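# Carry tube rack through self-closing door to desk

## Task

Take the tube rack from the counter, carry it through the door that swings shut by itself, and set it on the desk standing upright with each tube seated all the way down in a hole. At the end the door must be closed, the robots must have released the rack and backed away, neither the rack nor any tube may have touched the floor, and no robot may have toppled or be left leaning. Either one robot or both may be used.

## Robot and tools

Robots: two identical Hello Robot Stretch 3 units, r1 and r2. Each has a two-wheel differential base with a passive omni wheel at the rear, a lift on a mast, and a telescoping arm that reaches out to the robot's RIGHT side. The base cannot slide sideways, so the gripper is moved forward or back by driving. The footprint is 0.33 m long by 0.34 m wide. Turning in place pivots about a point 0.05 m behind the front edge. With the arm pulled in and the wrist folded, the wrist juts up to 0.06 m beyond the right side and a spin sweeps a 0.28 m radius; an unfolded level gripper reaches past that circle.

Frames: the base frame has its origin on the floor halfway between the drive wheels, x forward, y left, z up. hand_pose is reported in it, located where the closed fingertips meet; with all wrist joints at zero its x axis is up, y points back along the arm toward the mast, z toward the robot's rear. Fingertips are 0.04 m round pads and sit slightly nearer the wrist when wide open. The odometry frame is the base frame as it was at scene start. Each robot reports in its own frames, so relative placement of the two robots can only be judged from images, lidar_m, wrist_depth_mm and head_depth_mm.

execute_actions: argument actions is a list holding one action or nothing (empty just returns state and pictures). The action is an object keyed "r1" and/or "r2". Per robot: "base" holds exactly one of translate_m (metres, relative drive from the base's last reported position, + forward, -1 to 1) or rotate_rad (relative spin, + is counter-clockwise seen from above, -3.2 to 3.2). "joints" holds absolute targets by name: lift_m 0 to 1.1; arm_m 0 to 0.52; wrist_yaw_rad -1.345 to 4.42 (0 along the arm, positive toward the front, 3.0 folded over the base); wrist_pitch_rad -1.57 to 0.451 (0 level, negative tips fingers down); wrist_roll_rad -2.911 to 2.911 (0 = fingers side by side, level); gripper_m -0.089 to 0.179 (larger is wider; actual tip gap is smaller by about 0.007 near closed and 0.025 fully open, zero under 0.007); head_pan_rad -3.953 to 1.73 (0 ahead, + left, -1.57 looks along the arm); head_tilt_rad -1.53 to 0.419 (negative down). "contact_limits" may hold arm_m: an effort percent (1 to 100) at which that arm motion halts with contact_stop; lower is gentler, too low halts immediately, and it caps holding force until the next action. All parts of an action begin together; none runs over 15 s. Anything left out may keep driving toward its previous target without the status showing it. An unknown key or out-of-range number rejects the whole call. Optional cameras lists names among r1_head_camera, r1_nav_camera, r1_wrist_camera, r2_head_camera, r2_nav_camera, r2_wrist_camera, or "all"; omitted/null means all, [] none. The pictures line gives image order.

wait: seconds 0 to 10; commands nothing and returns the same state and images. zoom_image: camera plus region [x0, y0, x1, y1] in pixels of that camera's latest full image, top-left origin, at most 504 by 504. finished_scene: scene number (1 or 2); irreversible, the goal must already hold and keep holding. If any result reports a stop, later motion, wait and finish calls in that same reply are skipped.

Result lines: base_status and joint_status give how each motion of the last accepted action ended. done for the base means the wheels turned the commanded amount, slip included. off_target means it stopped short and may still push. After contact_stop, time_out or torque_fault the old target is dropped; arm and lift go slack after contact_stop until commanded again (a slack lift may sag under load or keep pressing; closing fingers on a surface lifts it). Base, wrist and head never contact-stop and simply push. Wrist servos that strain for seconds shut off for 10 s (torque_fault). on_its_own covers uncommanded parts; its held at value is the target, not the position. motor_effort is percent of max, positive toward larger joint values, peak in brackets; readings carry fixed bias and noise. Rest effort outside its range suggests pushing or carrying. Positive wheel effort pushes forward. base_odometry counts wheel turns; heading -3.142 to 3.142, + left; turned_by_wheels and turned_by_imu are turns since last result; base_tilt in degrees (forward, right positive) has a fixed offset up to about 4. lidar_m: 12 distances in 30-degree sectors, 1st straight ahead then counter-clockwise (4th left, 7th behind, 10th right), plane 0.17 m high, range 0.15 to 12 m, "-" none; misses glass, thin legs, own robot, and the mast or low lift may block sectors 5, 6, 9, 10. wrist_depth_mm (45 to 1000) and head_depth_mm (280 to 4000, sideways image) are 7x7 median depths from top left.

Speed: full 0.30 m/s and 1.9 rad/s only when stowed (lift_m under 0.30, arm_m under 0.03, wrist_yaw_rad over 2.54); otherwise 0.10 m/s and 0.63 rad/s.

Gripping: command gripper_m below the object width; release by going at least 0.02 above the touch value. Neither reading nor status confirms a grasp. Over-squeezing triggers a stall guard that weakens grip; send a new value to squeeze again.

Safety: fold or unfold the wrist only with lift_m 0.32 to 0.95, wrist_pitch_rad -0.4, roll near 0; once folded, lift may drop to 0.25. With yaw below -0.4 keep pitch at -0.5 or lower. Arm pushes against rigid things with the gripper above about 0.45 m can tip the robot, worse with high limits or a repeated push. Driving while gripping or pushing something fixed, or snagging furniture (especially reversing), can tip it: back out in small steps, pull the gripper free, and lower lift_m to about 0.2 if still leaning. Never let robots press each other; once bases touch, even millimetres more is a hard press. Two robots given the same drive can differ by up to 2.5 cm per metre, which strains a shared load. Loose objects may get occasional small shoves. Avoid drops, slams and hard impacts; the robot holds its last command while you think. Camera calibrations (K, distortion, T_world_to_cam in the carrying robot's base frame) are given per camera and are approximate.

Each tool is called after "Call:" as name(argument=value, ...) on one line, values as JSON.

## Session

Call:
execute_actions(actions=[])

Scene clock: 0.00 s.
r1.base_odometry: x=+0.000 y=+0.000 heading=+0.000 (m, m, rad; r1's odometry frame)
r1.turned_by_wheels: +0.000 (rad since the last result)
r1.turned_by_imu: +0.000 (rad since the last result)
r1.base_tilt: forward=-0.7 right=+2.5 (deg)
r1.lidar_m: 0.79 0.90 1.51 1.88 2.15 3.64 2.03 2.57 2.13 1.67 0.93 0.79
r1.head_depth_mm: 683 689 695 702 708 716 719 / 694 702 711 717 722 730 735 / 711 717 725 730 739 749 753 / 724 731 740 747 753 763 772 / 742 750 755 764 768 780 790 / 760 766 774 783 793 802 806 / 777 782 790 804 812 821 830
r1.base_status: not commanded
r1.joint_positions: lift_m=+0.415 arm_m=+0.001 wrist_yaw_rad=+3.058 wrist_pitch_rad=-0.567 wrist_roll_rad=-0.010 gripper_m=+0.037 head_pan_rad=+0.014 head_tilt_rad=+0.015
r1.joint_status: not commanded
r1.motor_effort: left_wheel=+0 right_wheel=-1 lift_m=+27 arm_m=+0 wrist_yaw_rad=+0 wrist_pitch_rad=+7 wrist_roll_rad=+1 gripper_m=+0 head_pan_rad=+0 head_tilt_rad=+1 (%)
r1.hand_pose: x=-0.0042 y=+0.0562 z=+0.3957 quat_wxyz=(+0.226, +0.683, +0.170, +0.673) (m; r1's base frame)
r1.wrist_depth_mm: - - - - - - - / - - - - - - - / 963 993 987 956 970 957 952 / 819 812 - 786 778 793 799 / 697 683 691 683 694 675 677 / 603 599 600 597 - 601 586 / 531 545 - - 519 527 525
r2.base_odometry: x=+0.000 y=+0.000 heading=+0.000 (m, m, rad; r2's odometry frame)
r2.turned_by_wheels: +0.000 (rad since the last result)
r2.turned_by_imu: +0.000 (rad since the last result)
r2.base_tilt: forward=-0.9 right=-2.4 (deg)
r2.lidar_m: 1.97 2.04 1.99 1.47 1.95 2.12 2.03 2.10 2.84 1.95 2.83 2.06
r2.head_depth_mm: 1923 1978 1994 2017 2017 2038 2044 / 1929 1948 1973 1985 2028 2020 2047 / 1916 1953 1966 1996 2009 2009 2018 / 1923 1930 1946 1961 1992 1998 2016 / 1910 1906 1938 1952 1980 1997 2019 / 1890 1901 1918 1939 1971 1998 1995 / 1883 1892 1924 1926 1935 1976 1983
r2.base_status: not commanded
r2.joint_positions: lift_m=+0.349 arm_m=+0.000 wrist_yaw_rad=+2.841 wrist_pitch_rad=-0.492 wrist_roll_rad=+0.009 gripper_m=+0.037 head_pan_rad=+0.008 head_tilt_rad=-0.019
r2.joint_status: not commanded
r2.motor_effort: left_wheel=+0 right_wheel=+1 lift_m=+23 arm_m=+0 wrist_yaw_rad=+1 wrist_pitch_rad=+5 wrist_roll_rad=+0 gripper_m=+0 head_pan_rad=+0 head_tilt_rad=+4 (%)
r2.hand_pose: x=+0.0423 y=+0.0595 z=+0.3451 quat_wxyz=(+0.274, +0.706, +0.067, +0.649) (m; r2's base frame)
r2.wrist_depth_mm: - - - - - - - / - - - - - - - / - - - - 985 964 961 / - 802 798 789 781 769 770 / 642 671 662 646 659 639 636 / 568 - 576 557 570 548 549 / 491 490 - 484 477 482 480
pictures: r1_head_camera (sideways: a quarter turn clockwise sets it upright), r1_nav_camera (sideways: a quarter turn counterclockwise sets it upright), r1_wrist_camera, r2_head_camera (sideways: a quarter turn clockwise sets it upright), r2_nav_camera (sideways: a quarter turn counterclockwise sets it upright), r2_wrist_camera
camera_calibration (this result's frames):
r1_head_camera: T_world_to_cam=[[-0.0356078, 0.0546363, -0.997871, 1.32079], [0.0334784, 0.998009, 0.0534492, -0.0687478], [0.998805, -0.0315039, -0.0373661, -0.000937954], [0, 0, 0, 1]] pos_world=[0.0502688, -0.00358149, 1.32161]
r1_nav_camera: T_world_to_cam=[[0.0255246, 0.0196028, 0.999482, -1.2668], [-0.0424817, -0.998883, 0.020676, 0.0285257], [0.998771, -0.0429874, -0.0246633, -0.017407], [0, 0, 0, 1]] pos_world=[0.050932, 0.0525785, 1.26513]
r1_wrist_camera: T_world_to_cam=[[0.999597, -0.0283805, 0.000233545, 0.0125544], [-0.0187192, -0.665455, -0.746203, 0.371069], [0.0213331, 0.745898, -0.665718, 0.3847], [0, 0, 0, 1]] pos_world=[-0.0138101, -0.0396616, 0.532992]
r2_head_camera: T_world_to_cam=[[-0.0798072, 0.0301775, -0.996353, 1.32326], [0.0424354, 0.998738, 0.0268507, -0.0374162], [0.995907, -0.0401377, -0.0809871, 0.0614377], [0, 0, 0, 1]] pos_world=[0.0460069, -0.0000975944, 1.32441]
r2_nav_camera: T_world_to_cam=[[0.0630449, 0.0535114, 0.996575, -1.25576], [-0.0216423, -0.998253, 0.0549706, -0.0210482], [0.997776, -0.0250338, -0.0617767, 0.0370668], [0, 0, 0, 1]] pos_world=[0.0417296, 0.0471142, 1.25491]
r2_wrist_camera: T_world_to_cam=[[0.935638, -0.350903, -0.0380497, -0.00741133], [-0.243518, -0.56373, -0.789245, 0.351307], [0.255499, 0.747713, -0.612899, 0.317447], [0, 0, 0, 1]] pos_world=[0.0113768, -0.0419177, 0.471548]
Images, in order (width x height): r1_head_camera 896x504, r1_nav_camera 672x504, r1_wrist_camera 644x364, r2_head_camera 896x504, r2_nav_camera 672x504, r2_wrist_camera 644x364.

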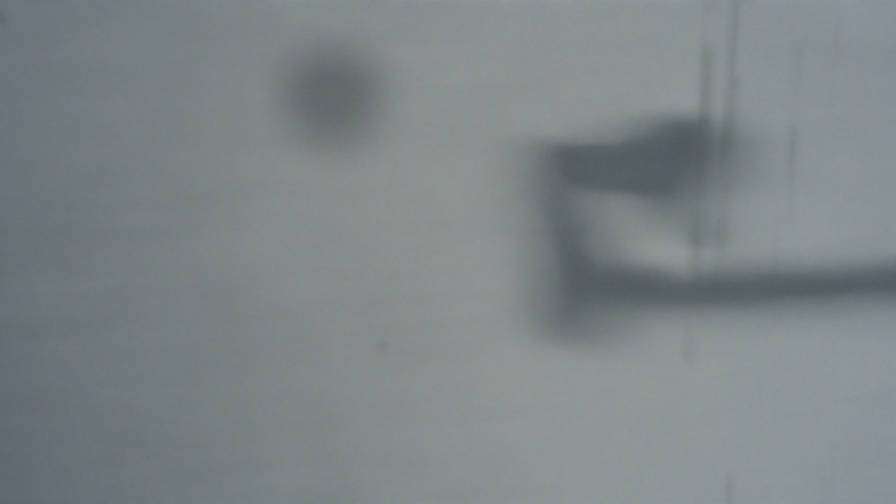

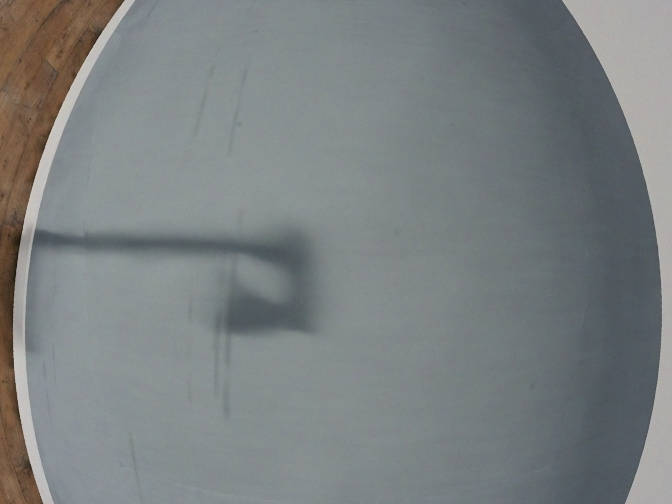

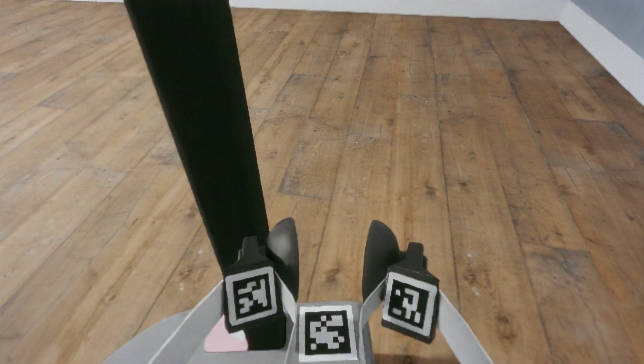

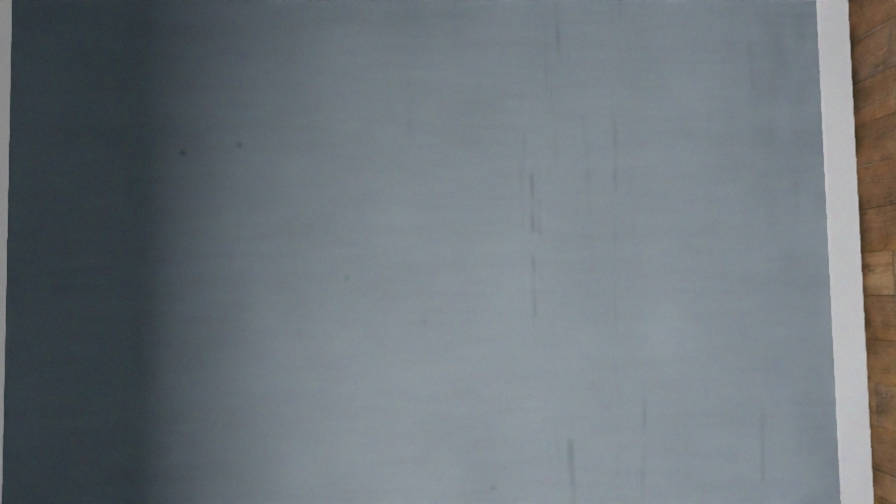

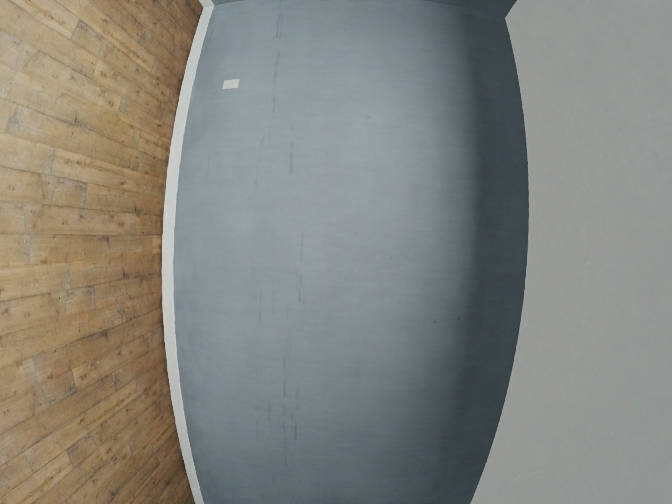

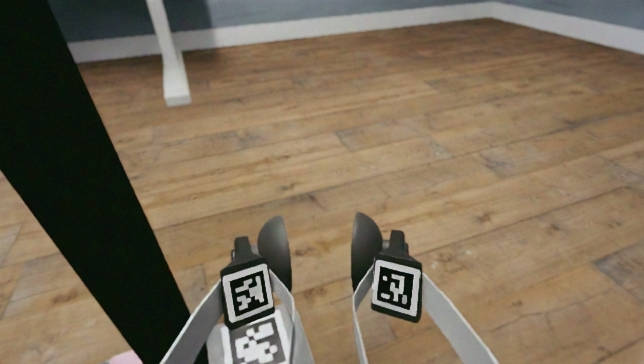

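Call:
execute_actions(actions=[{"r1":{"joints":{"head_pan_rad":-3.0,"head_tilt_rad":-0.4,"lift_m":0.28}},"r2":{"joints":{"head_pan_rad":-1.9,"head_tilt_rad":-0.4,"lift_m":0.28,"wrist_yaw_rad":3.0}}}], cameras=["r1_nav_camera","r2_nav_camera"])

Scene clock: 3.87 s.
r1.base_odometry: x=+0.000 y=+0.000 heading=+0.000 (m, m, rad; r1's odometry frame)
r1.turned_by_wheels: +0.000 (rad since the last result)
r1.turned_by_imu: +0.000 (rad since the last result)
r1.base_tilt: forward=-0.7 right=+2.5 (deg)
r1.lidar_m: 0.79 0.90 1.51 1.88 2.14 3.60 2.02 2.57 2.14 1.66 0.93 0.79
r1.head_depth_mm: 3157 3402 3709 2934 2052 1585 1303 / 3266 3432 3777 2182 2064 1608 1305 / 3362 3664 3933 2945 2066 1612 1315 / 3486 3664 - 2932 2082 1607 1316 / 3570 3861 - 2944 2085 1619 1317 / 3592 3787 - 3028 2101 1634 1318 / 3076 3157 3227 2987 2120 1638 1323
r1.base_status: not commanded
r1.joint_positions: lift_m=+0.280 arm_m=+0.001 wrist_yaw_rad=+3.058 wrist_pitch_rad=-0.567 wrist_roll_rad=-0.010 gripper_m=+0.037 head_pan_rad=-2.993 head_tilt_rad=-0.395
r1.joint_status: all done
r1.motor_effort: left_wheel=+0(0) right_wheel=+0(1) lift_m=+16(24) arm_m=+0(0) wrist_yaw_rad=-1(1) wrist_pitch_rad=+8(8) wrist_roll_rad=+1(1) gripper_m=-1(1) head_pan_rad=-4(54) head_tilt_rad=-3(25) (%)
r1.hand_pose: x=-0.0042 y=+0.0562 z=+0.2612 quat_wxyz=(+0.226, +0.683, +0.170, +0.673) (m; r1's base frame)
r1.wrist_depth_mm: - - - - - - - / 913 921 925 899 878 901 873 / 725 733 721 721 718 710 701 / 608 599 - 605 590 592 600 / 510 528 - 549 519 507 497 / 465 - - - - 443 442 / - - - - 387 396 391
r2.base_odometry: x=+0.000 y=+0.000 heading=+0.000 (m, m, rad; r2's odometry frame)
r2.turned_by_wheels: +0.000 (rad since the last result)
r2.turned_by_imu: -0.001 (rad since the last result)
r2.base_tilt: forward=-0.9 right=-2.5 (deg)
r2.lidar_m: 1.97 2.04 1.99 1.47 1.95 2.12 2.03 2.10 2.84 1.95 2.85 2.05
r2.head_depth_mm: 2869 2988 3127 3052 2280 1753 1418 / 2911 3170 3380 3272 2276 1735 1419 / 2813 3016 3310 3198 2261 1745 1417 / 2710 2897 3087 3178 2261 1737 1423 / 2594 2765 3025 3122 2253 1730 1416 / 2507 2707 2913 3034 2254 1751 1413 / 2428 2590 2780 2864 2070 1747 1416
r2.base_status: not commanded
r2.joint_positions: lift_m=+0.280 arm_m=+0.000 wrist_yaw_rad=+2.997 wrist_pitch_rad=-0.493 wrist_roll_rad=+0.009 gripper_m=+0.037 head_pan_rad=-1.893 head_tilt_rad=-0.395
r2.joint_status: all done
r2.motor_effort: left_wheel=+0(1) right_wheel=+1(0) lift_m=+20(26) arm_m=+0(0) wrist_yaw_rad=+3(2) wrist_pitch_rad=+5(5) wrist_roll_rad=+0(0) gripper_m=+0(0) head_pan_rad=-3(30) head_tilt_rad=-3(37) (%)
r2.hand_pose: x=+0.0096 y=+0.0669 z=+0.2765 quat_wxyz=(+0.222, +0.699, +0.122, +0.669) (m; r2's base frame)
r2.wrist_depth_mm: - - - - - - - / - - - - - - - / 871 - 862 852 842 853 830 / 691 687 680 679 671 667 666 / 567 570 578 559 566 545 546 / 488 493 - - 494 470 466 / - - - - 408 410 406
pictures: r1_nav_camera (sideways: a quarter turn counterclockwise sets it upright), r2_nav_camera (sideways: a quarter turn counterclockwise sets it upright)
camera_calibration (this result's frames):
r1_nav_camera: T_world_to_cam=[[-0.413855, -0.0815026, 0.906687, -1.1428], [-0.104683, 0.993638, 0.0415364, 0.00176396], [-0.904304, -0.0777248, -0.419754, 0.508446], [0, 0, 0, 1]] pos_world=[-0.0129788, -0.0553751, 1.24951]
r2_nav_camera: T_world_to_cam=[[-0.084254, -0.420117, 0.90355, -1.13329], [-0.944491, 0.322644, 0.0619458, -0.0244707], [-0.31755, -0.848176, -0.423981, 0.51652], [0, 0, 0, 1]] pos_world=[0.0454243, -0.0301184, 1.24449]
Images, in order (width x height): r1_nav_camera 672x504, r2_nav_camera 672x504.

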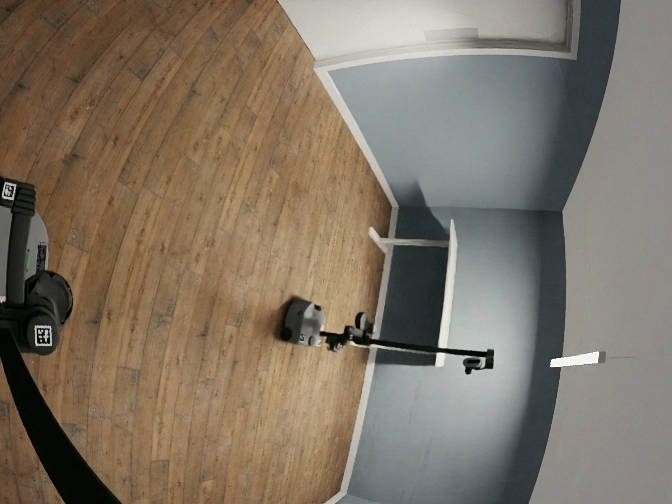

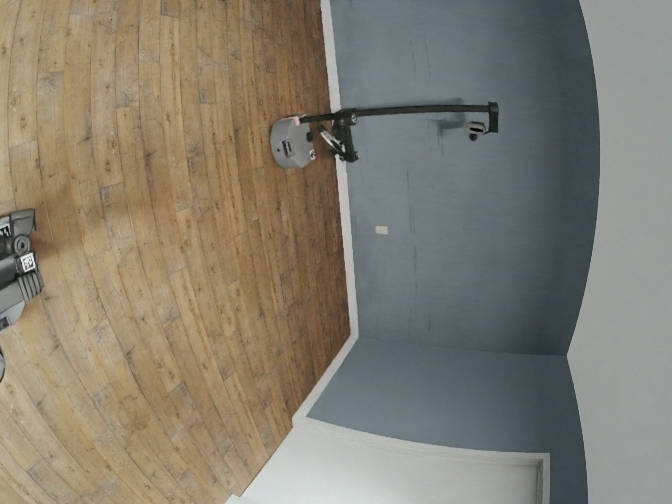

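Call:
execute_actions(actions=[{"r1":{"base":{"rotate_rad":0.67}},"r2":{"base":{"rotate_rad":-2.33},"joints":{"head_pan_rad":-0.5,"head_tilt_rad":-0.5}}}], cameras=[])

Call:
execute_actions(actions=[{"r1":{"base":{"translate_m":-1.0}}}], cameras=[])

Call:
execute_actions(actions=[{"r1":{"base":{"translate_m":-1.0}}}], cameras=[])

Call:
execute_actions(actions=[{"r1":{"base":{"rotate_rad":0.96},"joints":{"head_tilt_rad":-0.9}}}], cameras=["r1_nav_camera","r2_nav_camera"])

Scene clock: 34.60 s.
r1.base_odometry: x=+0.000 y=+0.000 heading=+0.670 (m, m, rad; r1's odometry frame)
r1.turned_by_wheels: +0.670 (rad since the last result)
r1.turned_by_imu: +0.671 (rad since the last result)
r1.base_tilt: forward=-0.7 right=+2.5 (deg)
r1.lidar_m: 0.98 1.89 1.90 2.34 1.98 3.60 2.43 2.13 1.33 0.86 0.79 0.79
r1.head_depth_mm: 2680 2960 3285 2916 2049 1597 1301 / 2510 2728 3012 2950 2067 1610 1315 / 2326 2516 2727 2811 2077 1594 1317 / 2173 2337 2557 2719 2070 1607 1311 / 2092 2251 2410 2638 2080 1624 1316 / 1959 2130 2267 2436 2108 1634 1321 / 1872 1963 2093 2222 2104 1634 1333
r1.base_status: done
r1.joint_positions: lift_m=+0.280 arm_m=+0.001 wrist_yaw_rad=+3.058 wrist_pitch_rad=-0.567 wrist_roll_rad=-0.010 gripper_m=+0.037 head_pan_rad=-2.993 head_tilt_rad=-0.396
r1.joint_status: not commanded
r1.motor_effort: left_wheel=-1(8) right_wheel=+3(10) lift_m=+16(16) arm_m=+0(0) wrist_yaw_rad=-1(0) wrist_pitch_rad=+8(7) wrist_roll_rad=+1(0) gripper_m=+0(1) head_pan_rad=-4(4) head_tilt_rad=-2(3) (%)
r1.hand_pose: x=-0.0042 y=+0.0562 z=+0.2612 quat_wxyz=(+0.226, +0.683, +0.170, +0.673) (m; r1's base frame)
r1.wrist_depth_mm: - - - - - - - / 919 925 921 892 896 857 877 / 740 726 718 715 722 730 705 / 600 607 - 601 594 594 585 / 525 533 - 537 522 508 500 / 458 - - - - 447 442 / - - - - 387 394 392
r2.base_odometry: x=+0.000 y=+0.000 heading=-2.330 (m, m, rad; r2's odometry frame)
r2.turned_by_wheels: -2.330 (rad since the last result)
r2.turned_by_imu: -2.280 (rad since the last result)
r2.base_tilt: forward=-0.9 right=-2.4 (deg)
r2.lidar_m: 2.49 2.84 1.89 2.25 1.98 1.97 2.18 1.91 1.48 1.95 2.03 2.04
r2.head_depth_mm: 1692 1841 1999 2204 1989 1584 1318 / 1723 1892 2063 2277 1989 1586 1322 / 1763 1927 2124 2294 1981 1587 1323 / 1819 1985 2183 2386 1970 1582 1323 / 1915 2125 2335 2488 1994 1588 1326 / 1979 2185 2407 2605 1984 1583 1312 / 2026 2267 2467 2601 1965 1583 1326
r2.base_status: done
r2.joint_positions: lift_m=+0.280 arm_m=+0.000 wrist_yaw_rad=+2.997 wrist_pitch_rad=-0.493 wrist_roll_rad=+0.009 gripper_m=+0.037 head_pan_rad=-0.507 head_tilt_rad=-0.494
r2.joint_status: all done
r2.motor_effort: left_wheel=+2(8) right_wheel=-1(5) lift_m=+20(19) arm_m=+0(0) wrist_yaw_rad=+3(3) wrist_pitch_rad=+5(5) wrist_roll_rad=+0(0) gripper_m=+0(0) head_pan_rad=+2(30) head_tilt_rad=-4(20) (%)
r2.hand_pose: x=+0.0096 y=+0.0669 z=+0.2765 quat_wxyz=(+0.222, +0.699, +0.122, +0.669) (m; r2's base frame)
r2.wrist_depth_mm: - - - - - - - / - - - - - - - / 883 - 868 858 838 826 829 / 687 690 676 685 672 659 657 / 573 571 580 558 568 552 544 / 484 495 - - 488 473 468 / - - - - 409 409 407
pictures: none
No camera images: the call's "cameras" was empty. Leave "cameras" out to get every camera's image.

Scene clock: 39.60 s.
r1.base_odometry: x=-0.784 y=-0.621 heading=+0.670 (m, m, rad; r1's odometry frame)
r1.turned_by_wheels: +0.000 (rad since the last result)
r1.turned_by_imu: -0.001 (rad since the last result)
r1.base_tilt: forward=-0.7 right=+2.5 (deg)
r1.lidar_m: 1.75 2.66 2.68 1.55 3.34 2.30 1.57 1.34 1.37 1.54 1.41 1.42
r1.head_depth_mm: 1709 1883 2083 2358 2067 1591 1293 / 1584 1734 1903 2122 2083 1588 1308 / 1462 1603 1751 1907 1996 1603 1301 / 1363 1475 1603 1753 1903 1603 1307 / 1329 1435 1566 1690 1846 1610 1317 / 1282 1371 1472 1597 1727 1617 1320 / 1208 1288 1384 1478 1603 1623 1335
r1.base_status: done
r1.joint_positions: lift_m=+0.280 arm_m=+0.001 wrist_yaw_rad=+3.058 wrist_pitch_rad=-0.567 wrist_roll_rad=-0.010 gripper_m=+0.037 head_pan_rad=-2.993 head_tilt_rad=-0.396
r1.joint_status: not commanded
r1.motor_effort: left_wheel=-1(8) right_wheel=+2(6) lift_m=+17(17) arm_m=+0(0) wrist_yaw_rad=+0(1) wrist_pitch_rad=+8(8) wrist_roll_rad=+1(1) gripper_m=-1(0) head_pan_rad=-4(4) head_tilt_rad=-2(2) (%)
r1.hand_pose: x=-0.0042 y=+0.0562 z=+0.2611 quat_wxyz=(+0.226, +0.683, +0.170, +0.673) (m; r1's base frame)
r1.wrist_depth_mm: - - - - - - - / 929 929 904 909 886 888 910 / 739 717 706 709 710 709 711 / 604 607 - 601 593 597 590 / 513 527 - 539 517 504 500 / 459 - - - - 446 438 / - - - - 384 391 384
r2.base_odometry: x=+0.000 y=+0.000 heading=-2.330 (m, m, rad; r2's odometry frame)
r2.turned_by_wheels: +0.000 (rad since the last result)
r2.turned_by_imu: -0.001 (rad since the last result)
r2.base_tilt: forward=-0.8 right=-2.5 (deg)
r2.lidar_m: 2.48 1.42 2.84 2.25 1.97 1.98 2.19 1.91 1.47 1.96 2.03 2.03
r2.head_depth_mm: 1689 1839 2016 2214 1982 1585 1330 / 1721 1877 2054 2278 1992 1576 1330 / 1765 1918 2111 2319 1965 1583 1315 / 1813 1974 2170 2406 1984 1591 1325 / 1943 2088 2344 2487 1984 1583 1313 / 1987 2164 2427 2595 1973 1578 1316 / 2040 2242 2500 2624 1975 1591 1322
r2.base_status: not commanded
r2.joint_positions: lift_m=+0.280 arm_m=+0.000 wrist_yaw_rad=+2.997 wrist_pitch_rad=-0.493 wrist_roll_rad=+0.009 gripper_m=+0.037 head_pan_rad=-0.507 head_tilt_rad=-0.494
r2.joint_status: not commanded
r2.motor_effort: left_wheel=+2(2) right_wheel=-1(2) lift_m=+20(20) arm_m=+0(0) wrist_yaw_rad=+2(3) wrist_pitch_rad=+5(5) wrist_roll_rad=+0(0) gripper_m=+0(0) head_pan_rad=+2(2) head_tilt_rad=-4(3) (%)
r2.hand_pose: x=+0.0096 y=+0.0669 z=+0.2765 quat_wxyz=(+0.222, +0.699, +0.122, +0.669) (m; r2's base frame)
r2.wrist_depth_mm: - - - - - - - / - - - - - - - / 891 - 865 863 845 825 828 / 701 693 689 679 666 664 657 / 570 568 581 559 563 548 544 / 489 496 - - 485 466 465 / - - - - 404 408 407
pictures: none
No camera images: the call's "cameras" was empty. Leave "cameras" out to get every camera's image.

Scene clock: 44.60 s.
r1.base_odometry: x=-1.568 y=-1.242 heading=+0.670 (m, m, rad; r1's odometry frame)
r1.turned_by_wheels: +0.000 (rad since the last result)
r1.turned_by_imu: -0.001 (rad since the last result)
r1.base_tilt: forward=-0.7 right=+2.5 (deg)
r1.lidar_m: 2.52 3.43 1.63 2.65 2.73 1.00 0.64 0.60 0.67 0.83 1.46 2.05
r1.head_depth_mm: 717 790 884 990 1137 1332 1304 / 661 722 795 883 1002 1148 1251 / 615 665 728 800 898 1012 1151 / 571 617 668 730 807 907 1015 / 536 575 619 672 734 806 896 / 500 530 568 614 680 779 912 / 468 511 575 650 715 786 856
r1.base_status: done
r1.joint_positions: lift_m=+0.280 arm_m=+0.001 wrist_yaw_rad=+3.058 wrist_pitch_rad=-0.567 wrist_roll_rad=-0.010 gripper_m=+0.037 head_pan_rad=-2.993 head_tilt_rad=-0.396
r1.joint_status: not commanded
r1.motor_effort: left_wheel=-1(8) right_wheel=+2(6) lift_m=+16(16) arm_m=+0(0) wrist_yaw_rad=+0(1) wrist_pitch_rad=+8(8) wrist_roll_rad=+1(1) gripper_m=+0(0) head_pan_rad=-4(4) head_tilt_rad=-3(2) (%)
r1.hand_pose: x=-0.0042 y=+0.0562 z=+0.2611 quat_wxyz=(+0.226, +0.683, +0.170, +0.673) (m; r1's base frame)
r1.wrist_depth_mm: - - - - - - - / 922 939 916 925 895 899 903 / 738 734 723 723 729 727 704 / 612 600 - 597 590 591 572 / 515 530 - 547 526 504 507 / 464 - - - - 441 435 / - - - - 382 391 388
r2.base_odometry: x=+0.000 y=+0.000 heading=-2.330 (m, m, rad; r2's odometry frame)
r2.turned_by_wheels: +0.000 (rad since the last result)
r2.turned_by_imu: -0.001 (rad since the last result)
r2.base_tilt: forward=-0.9 right=-2.5 (deg)
r2.lidar_m: 2.48 2.83 2.84 2.25 1.97 1.98 2.18 1.91 1.47 1.95 2.03 1.54
r2.head_depth_mm: 1694 1840 1987 2204 2008 1583 1326 / 1734 1883 2059 2273 1977 1588 1324 / 1784 1931 2120 2326 1987 1595 1326 / 1818 1987 2185 2399 1982 1578 1323 / 1946 2147 2335 2405 1907 1579 1321 / 1931 2130 2360 1903 1887 1578 1317 / 1975 2233 2479 2505 1981 1586 1320
r2.base_status: not commanded
r2.joint_positions: lift_m=+0.280 arm_m=+0.000 wrist_yaw_rad=+2.997 wrist_pitch_rad=-0.493 wrist_roll_rad=+0.009 gripper_m=+0.037 head_pan_rad=-0.507 head_tilt_rad=-0.494
r2.joint_status: not commanded
r2.motor_effort: left_wheel=+2(2) right_wheel=-1(1) lift_m=+20(20) arm_m=+0(0) wrist_yaw_rad=+3(3) wrist_pitch_rad=+5(5) wrist_roll_rad=+0(0) gripper_m=+0(0) head_pan_rad=+2(2) head_tilt_rad=-4(3) (%)
r2.hand_pose: x=+0.0096 y=+0.0669 z=+0.2765 quat_wxyz=(+0.222, +0.699, +0.122, +0.669) (m; r2's base frame)
r2.wrist_depth_mm: - - - - - - - / - - - - - - - / 896 - 866 851 849 832 827 / 687 684 685 676 670 668 661 / 570 569 585 564 561 549 545 / 488 496 - - 493 471 466 / - - - - 406 412 409
pictures: none
No camera images: the call's "cameras" was empty. Leave "cameras" out to get every camera's image.

Scene clock: 46.53 s.
r1.base_odometry: x=-1.568 y=-1.242 heading=+1.630 (m, m, rad; r1's odometry frame)
r1.turned_by_wheels: +0.960 (rad since the last result)
r1.turned_by_imu: +0.960 (rad since the last result)
r1.base_tilt: forward=-0.7 right=+2.5 (deg)
r1.lidar_m: 1.63 2.66 2.26 1.16 0.67 0.60 0.66 0.77 1.19 2.03 2.35 3.41
r1.head_depth_mm: 554 640 757 935 1109 1215 1124 / 572 663 798 985 1280 1230 - / 591 691 834 1050 1312 1254 - / 615 725 878 1126 1340 1226 - / 638 756 931 1215 1362 1210 - / 663 794 987 1307 1363 1204 1117 / 695 831 1051 1302 1357 1212 1088
r1.base_status: done
r1.joint_positions: lift_m=+0.280 arm_m=+0.001 wrist_yaw_rad=+3.058 wrist_pitch_rad=-0.567 wrist_roll_rad=-0.010 gripper_m=+0.037 head_pan_rad=-2.994 head_tilt_rad=-0.889
r1.joint_status: all done
r1.motor_effort: left_wheel=-2(7) right_wheel=+3(9) lift_m=+17(16) arm_m=+0(0) wrist_yaw_rad=+0(1) wrist_pitch_rad=+8(8) wrist_roll_rad=+1(1) gripper_m=+0(1) head_pan_rad=-4(5) head_tilt_rad=-5(29) (%)
r1.hand_pose: x=-0.0042 y=+0.0562 z=+0.2611 quat_wxyz=(+0.226, +0.683, +0.170, +0.673) (m; r1's base frame)
r1.wrist_depth_mm: 586 708 - - - - - / 600 733 894 903 903 885 913 / 596 711 724 710 723 702 707 / 586 594 - 589 582 602 591 / 513 529 - 541 520 507 510 / 467 - - - - 442 441 / - - - - 380 390 393
r2.base_odometry: x=+0.000 y=+0.000 heading=-2.330 (m, m, rad; r2's odometry frame)
r2.turned_by_wheels: +0.000 (rad since the last result)
r2.turned_by_imu: +0.000 (rad since the last result)
r2.base_tilt: forward=-0.9 right=-2.4 (deg)
r2.lidar_m: 2.48 2.83 2.84 2.25 1.97 1.98 2.18 1.91 1.48 1.95 2.03 1.63
r2.head_depth_mm: 1690 1859 2026 2197 1978 1588 1330 / 1729 1880 2056 2294 1995 1591 1320 / 1765 1929 2127 2301 1983 1601 1333 / 1823 1987 2183 2388 1957 1582 1326 / 1942 2119 2342 2478 1957 1590 1318 / 1928 2121 2369 2089 1922 1589 1318 / 1955 2243 2487 2293 1919 1590 1312
r2.base_status: not commanded
r2.joint_positions: lift_m=+0.280 arm_m=+0.000 wrist_yaw_rad=+2.997 wrist_pitch_rad=-0.493 wrist_roll_rad=+0.009 gripper_m=+0.037 head_pan_rad=-0.507 head_tilt_rad=-0.494
r2.joint_status: not commanded
r2.motor_effort: left_wheel=+2(1) right_wheel=-1(2) lift_m=+20(20) arm_m=+0(0) wrist_yaw_rad=+3(3) wrist_pitch_rad=+5(5) wrist_roll_rad=+0(0) gripper_m=+0(0) head_pan_rad=+2(1) head_tilt_rad=-4(3) (%)
r2.hand_pose: x=+0.0096 y=+0.0669 z=+0.2765 quat_wxyz=(+0.222, +0.699, +0.122, +0.669) (m; r2's base frame)
r2.wrist_depth_mm: - - - - - - - / - - - - - - - / 889 - 864 850 837 835 821 / 694 685 689 674 675 656 660 / 567 565 583 559 562 549 550 / 483 496 - - 488 472 467 / - - - - 407 409 409
pictures: r1_nav_camera (sideways: a quarter turn counterclockwise sets it upright), r2_nav_camera (sideways: a quarter turn counterclockwise sets it upright)
camera_calibration (this result's frames):
r1_nav_camera: T_world_to_cam=[[-0.789577, -0.137199, 0.598117, -0.73829], [-0.128588, 0.990038, 0.0573504, -0.0186459], [-0.600027, -0.0316281, -0.799354, 1.00039], [0, 0, 0, 1]] pos_world=[0.0149253, -0.0511923, 1.24232]
r2_nav_camera: T_world_to_cam=[[0.47391, -0.202628, 0.856943, -1.0759], [-0.485575, -0.871968, 0.0623535, -0.0277929], [0.734592, -0.44566, -0.511626, 0.624145], [0, 0, 0, 1]] pos_world=[0.0378923, 0.0359141, 1.24305]
Images, in order (width x height): r1_nav_camera 672x504, r2_nav_camera 672x504.

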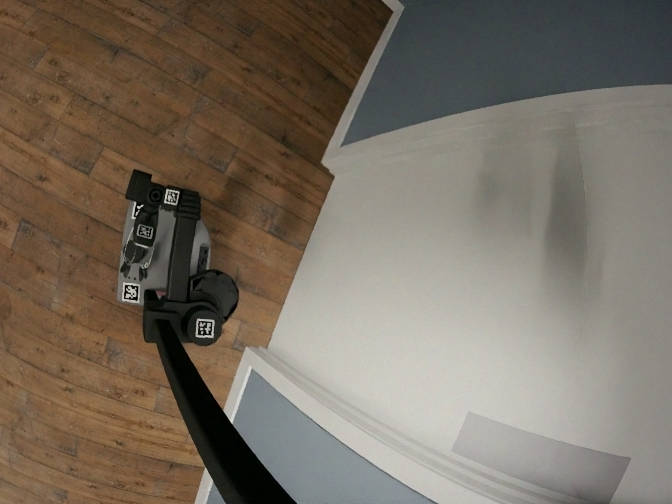

